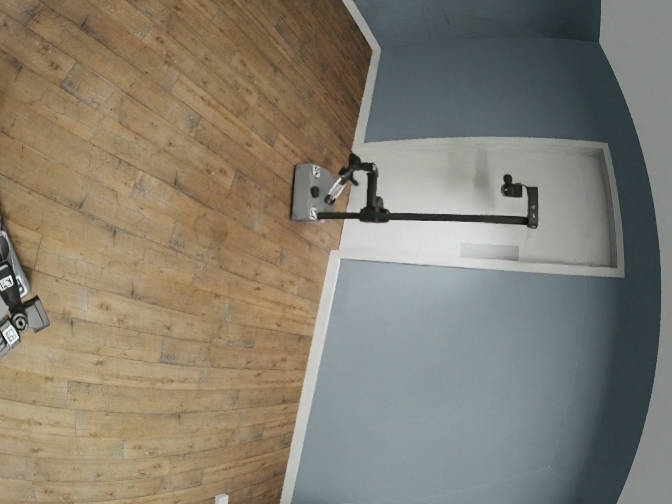

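Call:
execute_actions(actions=[{"r1":{"base":{"rotate_rad":-0.08}},"r2":{"base":{"translate_m":0.7}}}], cameras=[])

Call:
execute_actions(actions=[{"r1":{"base":{"translate_m":-0.33}}}], cameras=[])

Call:
execute_actions(actions=[{"r1":{"base":{"translate_m":-0.42},"joints":{"lift_m":0.32}},"r2":{"base":{"translate_m":0.5}}}], cameras=["r1_nav_camera","r2_nav_camera"])

Scene clock: 60.60 s.
r1.base_odometry: x=-1.568 y=-1.242 heading=+1.550 (m, m, rad; r1's odometry frame)
r1.turned_by_wheels: -0.080 (rad since the last result)
r1.turned_by_imu: -0.079 (rad since the last result)
r1.base_tilt: forward=-0.7 right=+2.5 (deg)
r1.lidar_m: 0.99 3.28 2.65 1.34 0.71 0.60 0.66 0.74 1.05 2.03 2.26 3.44
r1.head_depth_mm: 554 641 763 893 1089 1212 1125 / 567 660 795 994 1282 1238 - / 581 683 825 1043 1323 1253 - / 601 705 861 1102 1348 1234 - / 618 732 894 1162 1359 1207 - / 635 758 929 1231 1377 1219 1122 / 657 787 975 1282 1371 1206 1083
r1.base_status: done
r1.joint_positions: lift_m=+0.280 arm_m=+0.001 wrist_yaw_rad=+3.058 wrist_pitch_rad=-0.567 wrist_roll_rad=-0.010 gripper_m=+0.037 head_pan_rad=-2.994 head_tilt_rad=-0.889
r1.joint_status: not commanded
r1.motor_effort: left_wheel=+2(7) right_wheel=-3(8) lift_m=+17(17) arm_m=+0(0) wrist_yaw_rad=-1(0) wrist_pitch_rad=+8(8) wrist_roll_rad=+1(1) gripper_m=-1(0) head_pan_rad=-4(4) head_tilt_rad=-6(5) (%)
r1.hand_pose: x=-0.0042 y=+0.0562 z=+0.2611 quat_wxyz=(+0.226, +0.683, +0.171, +0.673) (m; r1's base frame)
r1.wrist_depth_mm: 626 752 - - - - - / 646 791 913 898 884 898 882 / 628 725 722 713 730 706 698 / 592 612 - 592 589 586 582 / 517 532 - 544 522 504 509 / 469 - - - - 440 442 / - - - - 386 392 386
r2.base_odometry: x=-0.482 y=-0.508 heading=-2.330 (m, m, rad; r2's odometry frame)
r2.turned_by_wheels: +0.000 (rad since the last result)
r2.turned_by_imu: +0.002 (rad since the last result)
r2.base_tilt: forward=-0.9 right=-2.5 (deg)
r2.lidar_m: 1.84 2.33 2.33 2.74 2.45 2.45 2.75 2.01 2.13 1.77 1.55 0.99
r2.head_depth_mm: 1275 1389 1521 1666 1822 1602 1325 / 1340 1451 1579 1729 1869 1589 1321 / 1386 1507 1635 1811 1837 1532 1325 / 1413 1583 1738 1898 1624 1443 1316 / 840 1622 1788 2002 1344 1464 1323 / 1538 1675 1846 2067 1894 1582 1324 / 1562 1692 1846 2057 1964 1583 1313
r2.base_status: done
r2.joint_positions: lift_m=+0.280 arm_m=+0.000 wrist_yaw_rad=+2.998 wrist_pitch_rad=-0.493 wrist_roll_rad=+0.009 gripper_m=+0.037 head_pan_rad=-0.507 head_tilt_rad=-0.495
r2.joint_status: not commanded
r2.motor_effort: left_wheel=+2(8) right_wheel=-1(4) lift_m=+20(20) arm_m=+0(0) wrist_yaw_rad=+2(3) wrist_pitch_rad=+5(5) wrist_roll_rad=+0(0) gripper_m=+0(0) head_pan_rad=+1(2) head_tilt_rad=-4(3) (%)
r2.hand_pose: x=+0.0095 y=+0.0668 z=+0.2764 quat_wxyz=(+0.222, +0.699, +0.122, +0.669) (m; r2's base frame)
r2.wrist_depth_mm: - - - - - - - / - - - - - - - / 882 - 867 868 844 833 827 / 691 685 679 667 663 662 658 / 573 573 586 565 563 550 547 / 485 499 - - 485 469 466 / - - - - 404 410 407
pictures: none
No camera images: the call's "cameras" was empty. Leave "cameras" out to get every camera's image.

Scene clock: 63.43 s.
r1.base_odometry: x=-1.575 y=-1.571 heading=+1.550 (m, m, rad; r1's odometry frame)
r1.turned_by_wheels: +0.000 (rad since the last result)
r1.turned_by_imu: +0.000 (rad since the last result)
r1.base_tilt: forward=-0.7 right=+2.5 (deg)
r1.lidar_m: 1.31 2.89 2.36 0.60 0.37 0.34 0.34 0.38 0.61 1.97 2.19 3.51
r1.head_depth_mm: 285 314 374 464 613 828 932 / 288 323 388 487 652 933 - / 293 333 403 510 696 912 - / 297 345 420 538 749 1083 - / 302 357 438 568 807 1197 - / 310 370 458 599 871 1192 1109 / 320 384 478 637 955 1205 1084
r1.base_status: done
r1.joint_positions: lift_m=+0.280 arm_m=+0.001 wrist_yaw_rad=+3.058 wrist_pitch_rad=-0.567 wrist_roll_rad=-0.010 gripper_m=+0.037 head_pan_rad=-2.994 head_tilt_rad=-0.890
r1.joint_status: not commanded
r1.motor_effort: left_wheel=+2(6) right_wheel=-3(11) lift_m=+17(16) arm_m=+0(0) wrist_yaw_rad=-1(0) wrist_pitch_rad=+8(8) wrist_roll_rad=+1(1) gripper_m=-1(0) head_pan_rad=-4(4) head_tilt_rad=-5(5) (%)
r1.hand_pose: x=-0.0042 y=+0.0562 z=+0.2611 quat_wxyz=(+0.226, +0.683, +0.171, +0.673) (m; r1's base frame)
r1.wrist_depth_mm: 311 323 740 - - - - / 338 355 755 887 898 897 873 / 361 395 741 733 710 703 712 / 382 448 - 601 592 601 600 / 386 485 - 534 522 506 502 / 370 - - - - 443 437 / - - - - 389 391 392
r2.base_odometry: x=-0.482 y=-0.508 heading=-2.330 (m, m, rad; r2's odometry frame)
r2.turned_by_wheels: +0.000 (rad since the last result)
r2.turned_by_imu: +0.000 (rad since the last result)
r2.base_tilt: forward=-0.8 right=-2.4 (deg)
r2.lidar_m: 1.84 2.33 2.33 2.75 2.45 2.45 2.75 2.01 2.12 1.78 1.56 1.31
r2.head_depth_mm: 1284 1392 1518 1663 1839 1591 1322 / 1337 1453 1563 1718 1873 1578 1327 / 1398 1521 1642 1810 1896 1574 1327 / 1405 1576 1747 1867 1742 1602 1326 / 1478 1624 1781 1919 1800 1577 1329 / 1526 1663 1854 2076 1963 1574 1325 / 1561 1687 1838 2030 1967 1576 1310
r2.base_status: not commanded
r2.joint_positions: lift_m=+0.280 arm_m=+0.000 wrist_yaw_rad=+2.998 wrist_pitch_rad=-0.493 wrist_roll_rad=+0.009 gripper_m=+0.037 head_pan_rad=-0.507 head_tilt_rad=-0.495
r2.joint_status: not commanded
r2.motor_effort: left_wheel=+1(1) right_wheel=-1(1) lift_m=+20(20) arm_m=+0(0) wrist_yaw_rad=+2(3) wrist_pitch_rad=+5(5) wrist_roll_rad=+0(0) gripper_m=+1(0) head_pan_rad=+1(3) head_tilt_rad=-3(3) (%)
r2.hand_pose: x=+0.0095 y=+0.0668 z=+0.2764 quat_wxyz=(+0.222, +0.699, +0.122, +0.669) (m; r2's base frame)
r2.wrist_depth_mm: - - - - - - - / - - - - - - - / 892 - 867 857 837 835 829 / 702 686 675 671 670 661 661 / 569 566 587 556 563 552 549 / 487 497 - - 485 469 470 / - - - - 406 411 406
pictures: none
No camera images: the call's "cameras" was empty. Leave "cameras" out to get every camera's image.

Scene clock: 68.47 s.
r1.base_odometry: x=-1.584 y=-1.991 heading=+1.550 (m, m, rad; r1's odometry frame)
r1.turned_by_wheels: +0.000 (rad since the last result)
r1.turned_by_imu: +0.000 (rad since the last result)
r1.base_tilt: forward=-0.7 right=+2.5 (deg)
r1.lidar_m: 1.33 3.21 0.32 0.33 2.50 0.36 0.27 0.27 0.28 0.40 2.10 3.37
r1.head_depth_mm: 287 327 415 573 1312 1209 1117 / - 309 385 516 781 1214 - / - 299 359 472 682 969 - / - 291 337 434 605 883 - / - - 317 400 543 819 - / - - 303 373 494 730 1042 / - - 295 349 452 640 1039
r1.base_status: done
r1.joint_positions: lift_m=+0.320 arm_m=+0.001 wrist_yaw_rad=+3.058 wrist_pitch_rad=-0.568 wrist_roll_rad=-0.010 gripper_m=+0.037 head_pan_rad=-2.994 head_tilt_rad=-0.893
r1.joint_status: all done
r1.motor_effort: left_wheel=-12(37) right_wheel=-17(34) lift_m=+36(36) arm_m=+0(0) wrist_yaw_rad=+0(1) wrist_pitch_rad=+9(8) wrist_roll_rad=+1(1) gripper_m=-1(0) head_pan_rad=-3(4) head_tilt_rad=-3(5) (%)
r1.hand_pose: x=-0.0042 y=+0.0561 z=+0.3002 quat_wxyz=(+0.226, +0.683, +0.171, +0.673) (m; r1's base frame)
r1.wrist_depth_mm: - - - - 343 328 - / - - 980 979 379 364 979 / 810 788 783 792 419 726 770 / 659 668 - 661 476 630 642 / 566 565 563 576 522 567 553 / 490 - - - - 480 486 / - - - - 424 428 429
r2.base_odometry: x=-0.826 y=-0.871 heading=-2.330 (m, m, rad; r2's odometry frame)
r2.turned_by_wheels: +0.000 (rad since the last result)
r2.turned_by_imu: +0.001 (rad since the last result)
r2.base_tilt: forward=-0.9 right=-2.4 (deg)
r2.lidar_m: 1.44 1.98 1.97 2.33 2.79 2.79 3.14 2.44 2.32 1.39 1.23 1.33
r2.head_depth_mm: 1410 1595 3462 2544 1973 1552 1323 / 1133 1550 1717 1649 1739 1581 1325 / 1355 1495 1643 1732 1750 1595 1331 / 1296 1414 1547 1725 1891 1574 1313 / 1250 1367 1496 1647 1819 1581 1318 / 1198 1293 1420 1536 1735 1586 1321 / 1144 1261 1407 1569 1784 1579 1310
r2.base_status: done
r2.joint_positions: lift_m=+0.280 arm_m=+0.000 wrist_yaw_rad=+2.998 wrist_pitch_rad=-0.493 wrist_roll_rad=+0.009 gripper_m=+0.037 head_pan_rad=-0.507 head_tilt_rad=-0.495
r2.joint_status: not commanded
r2.motor_effort: left_wheel=+1(8) right_wheel=-1(3) lift_m=+20(20) arm_m=+0(0) wrist_yaw_rad=+2(3) wrist_pitch_rad=+5(5) wrist_roll_rad=+0(0) gripper_m=+0(0) head_pan_rad=+2(2) head_tilt_rad=-3(3) (%)
r2.hand_pose: x=+0.0095 y=+0.0668 z=+0.2764 quat_wxyz=(+0.222, +0.699, +0.122, +0.669) (m; r2's base frame)
r2.wrist_depth_mm: - - - - - - - / - - - - - - - / 890 - 865 854 835 831 818 / 693 679 668 671 671 668 654 / 574 570 578 559 562 555 548 / 483 498 - - 485 469 464 / - - - - 409 409 409
pictures: r1_nav_camera (sideways: a quarter turn counterclockwise sets it upright), r2_nav_camera (sideways: a quarter turn counterclockwise sets it upright)
camera_calibration (this result's frames):
r1_nav_camera: T_world_to_cam=[[-0.792009, -0.137189, 0.594895, -0.734077], [-0.128361, 0.990063, 0.0574256, -0.0187449], [-0.596862, -0.0308799, -0.801749, 1.00348], [0, 0, 0, 1]] pos_world=[0.0151384, -0.0511611, 1.24232]
r2_nav_camera: T_world_to_cam=[[0.474333, -0.202815, 0.856665, -1.07554], [-0.485474, -0.872025, 0.0623541, -0.0277942], [0.734387, -0.445465, -0.512091, 0.624752], [0, 0, 0, 1]] pos_world=[0.0378615, 0.0359321, 1.24304]
Images, in order (width x height): r1_nav_camera 672x504, r2_nav_camera 672x504.

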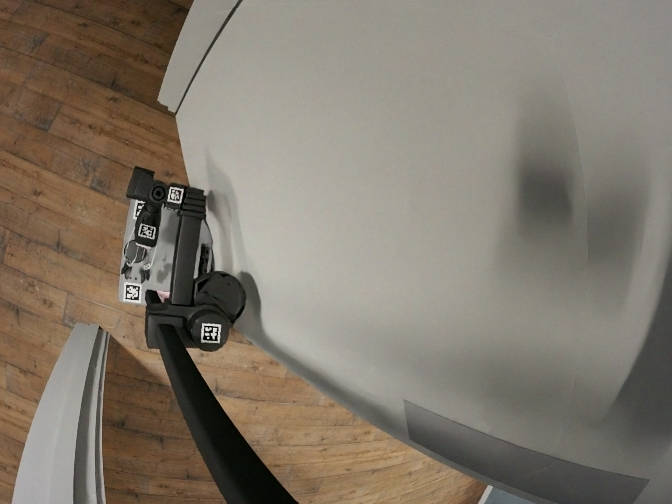

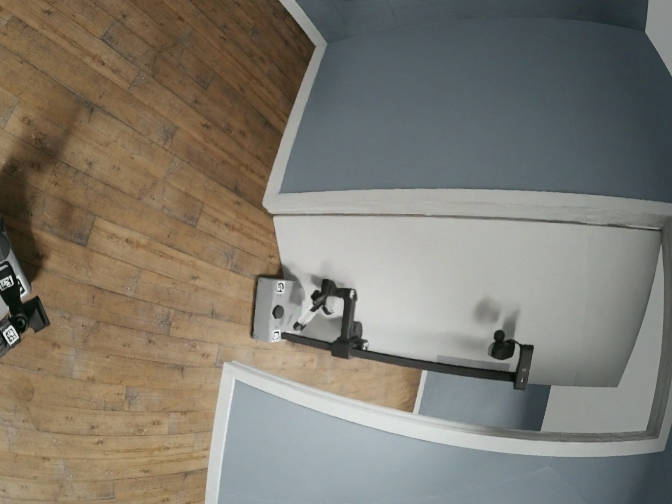

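Call:
execute_actions(actions=[{"r1":{"base":{"rotate_rad":0.3}},"r2":{"base":{"rotate_rad":-0.75},"joints":{"head_pan_rad":0.0}}}], cameras=[])

Call:
execute_actions(actions=[{"r1":{"base":{"translate_m":-0.25}}}], cameras=[])

Call:
execute_actions(actions=[{"r1":{"base":{"rotate_rad":0.55}}}], cameras=[])

Call:
execute_actions(actions=[{"r1":{"base":{"translate_m":-0.22}}}], cameras=["r1_nav_camera","r2_nav_camera"])

Scene clock: 73.67 s.
r1.base_odometry: x=-1.584 y=-1.991 heading=+1.849 (m, m, rad; r1's odometry frame)
r1.turned_by_wheels: +0.300 (rad since the last result)
r1.turned_by_imu: +0.297 (rad since the last result)
r1.base_tilt: forward=-0.6 right=+2.5 (deg)
r1.lidar_m: 4.25 0.33 0.32 2.36 0.49 0.31 0.27 0.28 0.33 0.56 2.57 1.33
r1.head_depth_mm: - 289 336 439 630 1153 1121 / - 288 331 429 609 944 - / - - 325 420 591 820 - / - - 319 411 574 829 - / - - 314 401 555 883 - / - - 309 393 538 857 1134 / - - 306 385 524 822 1093
r1.base_status: done
r1.joint_positions: lift_m=+0.320 arm_m=+0.001 wrist_yaw_rad=+3.058 wrist_pitch_rad=-0.568 wrist_roll_rad=-0.010 gripper_m=+0.037 head_pan_rad=-2.994 head_tilt_rad=-0.893
r1.joint_status: not commanded
r1.on_its_own: left_wheel is at rest, and its effort (-22) is outside its rest range (-18 to +18)
r1.motor_effort: left_wheel=-22(29) right_wheel=-9(10) lift_m=+36(37) arm_m=+0(0) wrist_yaw_rad=+0(1) wrist_pitch_rad=+9(8) wrist_roll_rad=+0(1) gripper_m=-1(0) head_pan_rad=-4(3) head_tilt_rad=-3(4) (%)
r1.hand_pose: x=-0.0042 y=+0.0561 z=+0.3002 quat_wxyz=(+0.226, +0.683, +0.171, +0.673) (m; r1's base frame)
r1.wrist_depth_mm: - - - - - 322 280 / - - 996 996 978 336 300 / 441 806 810 789 779 364 327 / 423 661 - 658 649 400 387 / 412 572 562 572 563 454 541 / 385 - - - - 479 483 / - - - - 423 428 429
r2.base_odometry: x=-0.826 y=-0.871 heading=-3.080 (m, m, rad; r2's odometry frame)
r2.turned_by_wheels: -0.750 (rad since the last result)
r2.turned_by_imu: -0.734 (rad since the last result)
r2.base_tilt: forward=-0.8 right=-2.4 (deg)
r2.lidar_m: 1.24 1.37 1.87 1.97 2.09 2.84 2.79 2.95 2.43 2.36 1.62 1.23
r2.head_depth_mm: 1029 1119 1234 1364 1536 1585 1327 / - 1151 1255 1367 1553 1584 1329 / - - 3825 2583 1915 1585 1315 / 1262 1582 1772 1993 1786 1586 1323 / 1374 1541 1686 1672 1717 1582 1325 / 1323 1434 1564 1699 1828 1580 1316 / 1249 1343 1454 1583 1738 1579 1324
r2.base_status: done
r2.joint_positions: lift_m=+0.280 arm_m=+0.000 wrist_yaw_rad=+2.998 wrist_pitch_rad=-0.493 wrist_roll_rad=+0.009 gripper_m=+0.037 head_pan_rad=-0.007 head_tilt_rad=-0.495
r2.joint_status: all done
r2.motor_effort: left_wheel=+2(7) right_wheel=-2(6) lift_m=+20(20) arm_m=+0(0) wrist_yaw_rad=+3(2) wrist_pitch_rad=+5(5) wrist_roll_rad=+0(0) gripper_m=+0(0) head_pan_rad=+2(24) head_tilt_rad=-3(3) (%)
r2.hand_pose: x=+0.0095 y=+0.0668 z=+0.2764 quat_wxyz=(+0.222, +0.699, +0.122, +0.669) (m; r2's base frame)
r2.wrist_depth_mm: - - - - - - - / - - - - - - - / 890 - 880 844 853 846 824 / 698 697 684 677 671 669 656 / 567 568 576 561 563 551 548 / 486 496 - - 488 469 466 / - - - - 408 410 406
pictures: none
No camera images: the call's "cameras" was empty. Leave "cameras" out to get every camera's image.

Scene clock: 77.10 s.
r1.base_odometry: x=-1.515 y=-2.231 heading=+1.849 (m, m, rad; r1's odometry frame)
r1.turned_by_wheels: +0.000 (rad since the last result)
r1.turned_by_imu: +0.000 (rad since the last result)
r1.base_tilt: forward=-0.7 right=+2.5 (deg)
r1.lidar_m: 4.42 0.51 0.84 2.42 3.24 0.44 0.28 0.26 0.26 0.32 2.42 1.56
r1.head_depth_mm: 332 411 549 1524 1367 1219 1119 / 305 369 474 663 1303 1225 - / 290 334 417 554 828 1232 - / - 306 371 477 667 973 - / - 291 334 419 557 815 - / - - 307 372 482 673 918 / - - 292 337 422 562 845
r1.base_status: done
r1.joint_positions: lift_m=+0.320 arm_m=+0.001 wrist_yaw_rad=+3.058 wrist_pitch_rad=-0.568 wrist_roll_rad=-0.010 gripper_m=+0.037 head_pan_rad=-2.994 head_tilt_rad=-0.893
r1.joint_status: not commanded
r1.motor_effort: left_wheel=-10(23) right_wheel=-9(34) lift_m=+37(37) arm_m=+0(0) wrist_yaw_rad=-1(0) wrist_pitch_rad=+8(8) wrist_roll_rad=+1(1) gripper_m=-1(0) head_pan_rad=-3(3) head_tilt_rad=-4(3) (%)
r1.hand_pose: x=-0.0042 y=+0.0561 z=+0.3002 quat_wxyz=(+0.226, +0.683, +0.171, +0.673) (m; r1's base frame)
r1.wrist_depth_mm: - - - - - - 851 / - - - 989 988 976 742 / 805 802 791 798 795 792 635 / 664 667 - 653 650 652 556 / 565 561 561 570 575 552 523 / 493 - - - - 487 486 / - - - - 423 436 429
r2.base_odometry: x=-0.826 y=-0.871 heading=-3.080 (m, m, rad; r2's odometry frame)
r2.turned_by_wheels: +0.000 (rad since the last result)
r2.turned_by_imu: +0.000 (rad since the last result)
r2.base_tilt: forward=-1.0 right=-2.4 (deg)
r2.lidar_m: 1.24 1.37 1.87 1.97 2.09 2.84 2.79 2.96 2.44 2.37 1.62 1.23
r2.head_depth_mm: 1018 1114 1233 1366 1541 1600 1325 / - 1169 1257 1373 1542 1591 1327 / - - 3919 2630 1926 1580 1323 / - - 3854 2639 1982 1585 1318 / 1449 1987 2087 2012 1900 1572 1316 / 1610 1732 1835 1881 1904 1582 1314 / 1400 1498 1581 1677 1767 1569 1307
r2.base_status: not commanded
r2.joint_positions: lift_m=+0.280 arm_m=+0.000 wrist_yaw_rad=+2.998 wrist_pitch_rad=-0.493 wrist_roll_rad=+0.009 gripper_m=+0.037 head_pan_rad=-0.007 head_tilt_rad=-0.495
r2.joint_status: not commanded
r2.motor_effort: left_wheel=+2(2) right_wheel=-1(1) lift_m=+20(20) arm_m=+0(0) wrist_yaw_rad=+3(2) wrist_pitch_rad=+5(5) wrist_roll_rad=+0(0) gripper_m=+0(0) head_pan_rad=+1(2) head_tilt_rad=-3(2) (%)
r2.hand_pose: x=+0.0095 y=+0.0668 z=+0.2764 quat_wxyz=(+0.222, +0.699, +0.122, +0.669) (m; r2's base frame)
r2.wrist_depth_mm: - - - - - - - / - - - - - - - / 887 - 859 861 829 832 828 / 705 682 676 676 674 668 652 / 572 567 586 559 562 552 549 / 487 500 - - 484 473 469 / - - - - 408 410 406
pictures: none
No camera images: the call's "cameras" was empty. Leave "cameras" out to get every camera's image.

Scene clock: 78.97 s.
r1.base_odometry: x=-1.515 y=-2.231 heading=+2.399 (m, m, rad; r1's odometry frame)
r1.turned_by_wheels: +0.550 (rad since the last result)
r1.turned_by_imu: +0.545 (rad since the last result)
r1.base_tilt: forward=-0.7 right=+2.5 (deg)
r1.lidar_m: 0.50 0.89 2.42 3.28 0.49 0.31 0.27 0.28 0.33 2.45 1.56 4.37
r1.head_depth_mm: - 290 339 442 635 1128 1119 / - 289 332 431 613 954 - / - 287 326 420 592 819 - / - - 320 410 572 832 - / - - 314 400 556 882 - / - - 308 392 537 852 1139 / - - 305 383 522 813 1088
r1.base_status: done
r1.joint_positions: lift_m=+0.320 arm_m=+0.001 wrist_yaw_rad=+3.058 wrist_pitch_rad=-0.568 wrist_roll_rad=-0.010 gripper_m=+0.037 head_pan_rad=-2.994 head_tilt_rad=-0.893
r1.joint_status: not commanded
r1.motor_effort: left_wheel=-18(26) right_wheel=-8(10) lift_m=+37(36) arm_m=+0(0) wrist_yaw_rad=+0(1) wrist_pitch_rad=+8(9) wrist_roll_rad=+1(1) gripper_m=-1(0) head_pan_rad=-4(3) head_tilt_rad=-3(3) (%)
r1.hand_pose: x=-0.0042 y=+0.0561 z=+0.3002 quat_wxyz=(+0.226, +0.683, +0.171, +0.673) (m; r1's base frame)
r1.wrist_depth_mm: - - - - - - - / 479 - 991 982 994 975 967 / 445 800 801 776 778 795 777 / 431 638 - 652 654 654 652 / 416 563 568 583 567 558 552 / 389 - - - - 479 485 / - - - - 423 430 428
r2.base_odometry: x=-0.826 y=-0.871 heading=-3.080 (m, m, rad; r2's odometry frame)
r2.turned_by_wheels: +0.000 (rad since the last result)
r2.turned_by_imu: +0.000 (rad since the last result)
r2.base_tilt: forward=-0.8 right=-2.4 (deg)
r2.lidar_m: 1.24 1.37 1.87 1.97 2.09 2.84 2.79 2.96 2.43 2.36 1.62 1.23
r2.head_depth_mm: 1023 1115 1232 1375 1547 1577 1328 / - 1159 1253 1381 1545 1576 1317 / - - 3946 2609 1897 1584 1324 / - - 3884 2580 1981 1582 1318 / 1446 - 2147 2005 1866 1581 1314 / 1661 1757 1883 1893 1917 1567 1319 / 1427 1504 1585 1695 1778 1585 1315
r2.base_status: not commanded
r2.joint_positions: lift_m=+0.280 arm_m=+0.000 wrist_yaw_rad=+2.998 wrist_pitch_rad=-0.493 wrist_roll_rad=+0.009 gripper_m=+0.037 head_pan_rad=-0.007 head_tilt_rad=-0.495
r2.joint_status: not commanded
r2.motor_effort: left_wheel=+2(2) right_wheel=-1(1) lift_m=+20(20) arm_m=+0(0) wrist_yaw_rad=+2(2) wrist_pitch_rad=+5(5) wrist_roll_rad=+0(0) gripper_m=+0(1) head_pan_rad=+2(2) head_tilt_rad=-3(3) (%)
r2.hand_pose: x=+0.0095 y=+0.0668 z=+0.2764 quat_wxyz=(+0.222, +0.699, +0.122, +0.669) (m; r2's base frame)
r2.wrist_depth_mm: - - - - - - - / - - - - - - - / 893 - 863 861 851 835 831 / 690 688 680 677 680 661 654 / 571 568 579 559 566 550 547 / 483 498 - - 482 473 460 / - - - - 408 413 408
pictures: none
No camera images: the call's "cameras" was empty. Leave "cameras" out to get every camera's image.

Scene clock: 82.10 s.
r1.base_odometry: x=-1.353 y=-2.380 heading=+2.399 (m, m, rad; r1's odometry frame)
r1.turned_by_wheels: +0.000 (rad since the last result)
r1.turned_by_imu: +0.000 (rad since the last result)
r1.base_tilt: forward=-0.7 right=+2.5 (deg)
r1.lidar_m: 0.72 1.30 2.62 4.40 4.27 0.45 0.28 0.25 0.26 0.31 1.71 1.71
r1.head_depth_mm: 341 425 569 1475 1369 1207 1117 / 310 377 486 681 1203 1226 - / 294 339 424 567 848 1232 - / - 308 375 483 674 982 - / - 292 337 421 561 811 - / - - 308 374 479 670 903 / - - 292 335 419 556 826
r1.base_status: done
r1.joint_positions: lift_m=+0.320 arm_m=+0.001 wrist_yaw_rad=+3.058 wrist_pitch_rad=-0.568 wrist_roll_rad=-0.010 gripper_m=+0.037 head_pan_rad=-2.994 head_tilt_rad=-0.893
r1.joint_status: not commanded
r1.motor_effort: left_wheel=-6(22) right_wheel=-3(37) lift_m=+37(36) arm_m=+0(0) wrist_yaw_rad=-1(1) wrist_pitch_rad=+8(8) wrist_roll_rad=+1(1) gripper_m=-1(0) head_pan_rad=-4(4) head_tilt_rad=-4(4) (%)
r1.hand_pose: x=-0.0042 y=+0.0561 z=+0.3002 quat_wxyz=(+0.226, +0.683, +0.171, +0.673) (m; r1's base frame)
r1.wrist_depth_mm: - - - - - - - / - - - - - - 979 / 805 791 787 782 777 764 763 / 677 656 - 656 651 656 642 / 566 577 570 573 571 557 551 / 496 - - - - 484 482 / - - - - 424 427 433
r2.base_odometry: x=-0.826 y=-0.871 heading=-3.080 (m, m, rad; r2's odometry frame)
r2.turned_by_wheels: +0.000 (rad since the last result)
r2.turned_by_imu: +0.000 (rad since the last result)
r2.base_tilt: forward=-0.8 right=-2.4 (deg)
r2.lidar_m: 1.25 1.37 1.87 1.97 2.09 2.84 2.78 2.95 2.44 2.36 1.62 1.23
r2.head_depth_mm: 1024 1120 1228 1367 1529 1585 1326 / - 1160 1262 1382 1546 1596 1322 / - - 3867 2617 1922 1589 1325 / - - 3899 2579 1974 1595 1321 / - - 3875 2607 1969 1580 1322 / - - 1974 2095 1906 1571 1312 / - - 2207 1899 1853 1577 1317
r2.base_status: not commanded
r2.joint_positions: lift_m=+0.280 arm_m=+0.000 wrist_yaw_rad=+2.998 wrist_pitch_rad=-0.493 wrist_roll_rad=+0.009 gripper_m=+0.037 head_pan_rad=-0.007 head_tilt_rad=-0.495
r2.joint_status: not commanded
r2.motor_effort: left_wheel=+2(2) right_wheel=-1(1) lift_m=+20(20) arm_m=+0(0) wrist_yaw_rad=+2(2) wrist_pitch_rad=+5(5) wrist_roll_rad=+0(0) gripper_m=+0(0) head_pan_rad=+2(2) head_tilt_rad=-3(3) (%)
r2.hand_pose: x=+0.0095 y=+0.0668 z=+0.2764 quat_wxyz=(+0.222, +0.699, +0.122, +0.669) (m; r2's base frame)
r2.wrist_depth_mm: - - - - - - - / - - - - - - - / 901 - 879 869 842 840 817 / 696 692 681 678 665 671 655 / 571 564 580 556 560 546 546 / 484 497 - - 490 466 467 / - - - - 407 413 406
pictures: r1_nav_camera (sideways: a quarter turn counterclockwise sets it upright), r2_nav_camera (sideways: a quarter turn counterclockwise sets it upright)
camera_calibration (this result's frames):
r1_nav_camera: T_world_to_cam=[[-0.792009, -0.137189, 0.594895, -0.734077], [-0.128361, 0.990063, 0.0574256, -0.0187449], [-0.596862, -0.0308799, -0.801749, 1.00348], [0, 0, 0, 1]] pos_world=[0.0151384, -0.0511611, 1.24232]
r2_nav_camera: T_world_to_cam=[[0.513553, 0.0493186, 0.856639, -1.07575], [-0.00816657, -0.998021, 0.0623541, -0.0307058], [0.858019, -0.039018, -0.512134, 0.624054], [0, 0, 0, 1]] pos_world=[0.0167528, 0.0467586, 1.24304]
Images, in order (width x height): r1_nav_camera 672x504, r2_nav_camera 672x504.

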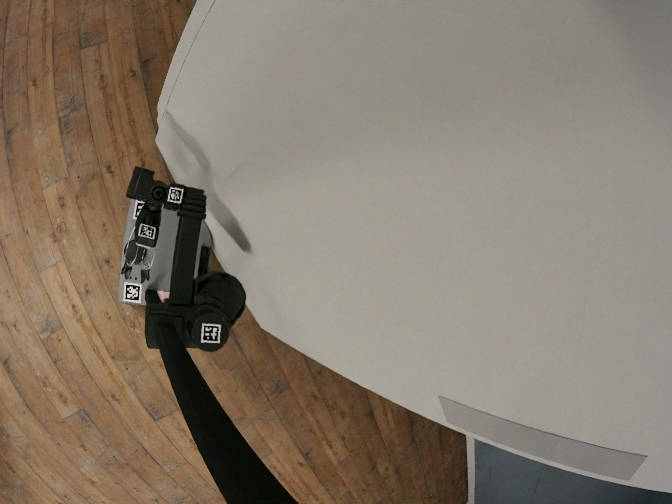

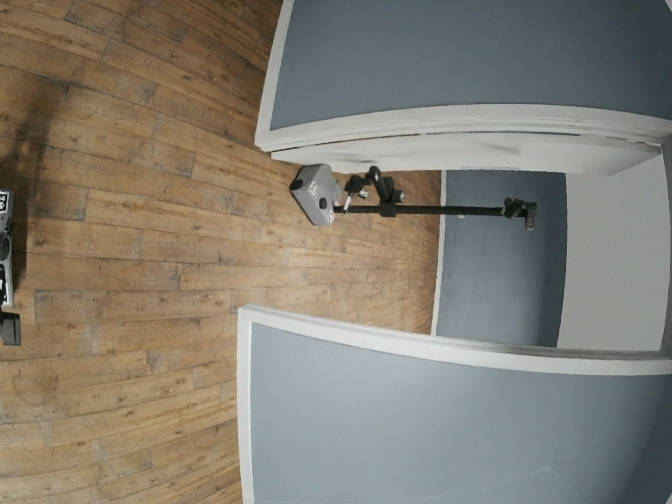

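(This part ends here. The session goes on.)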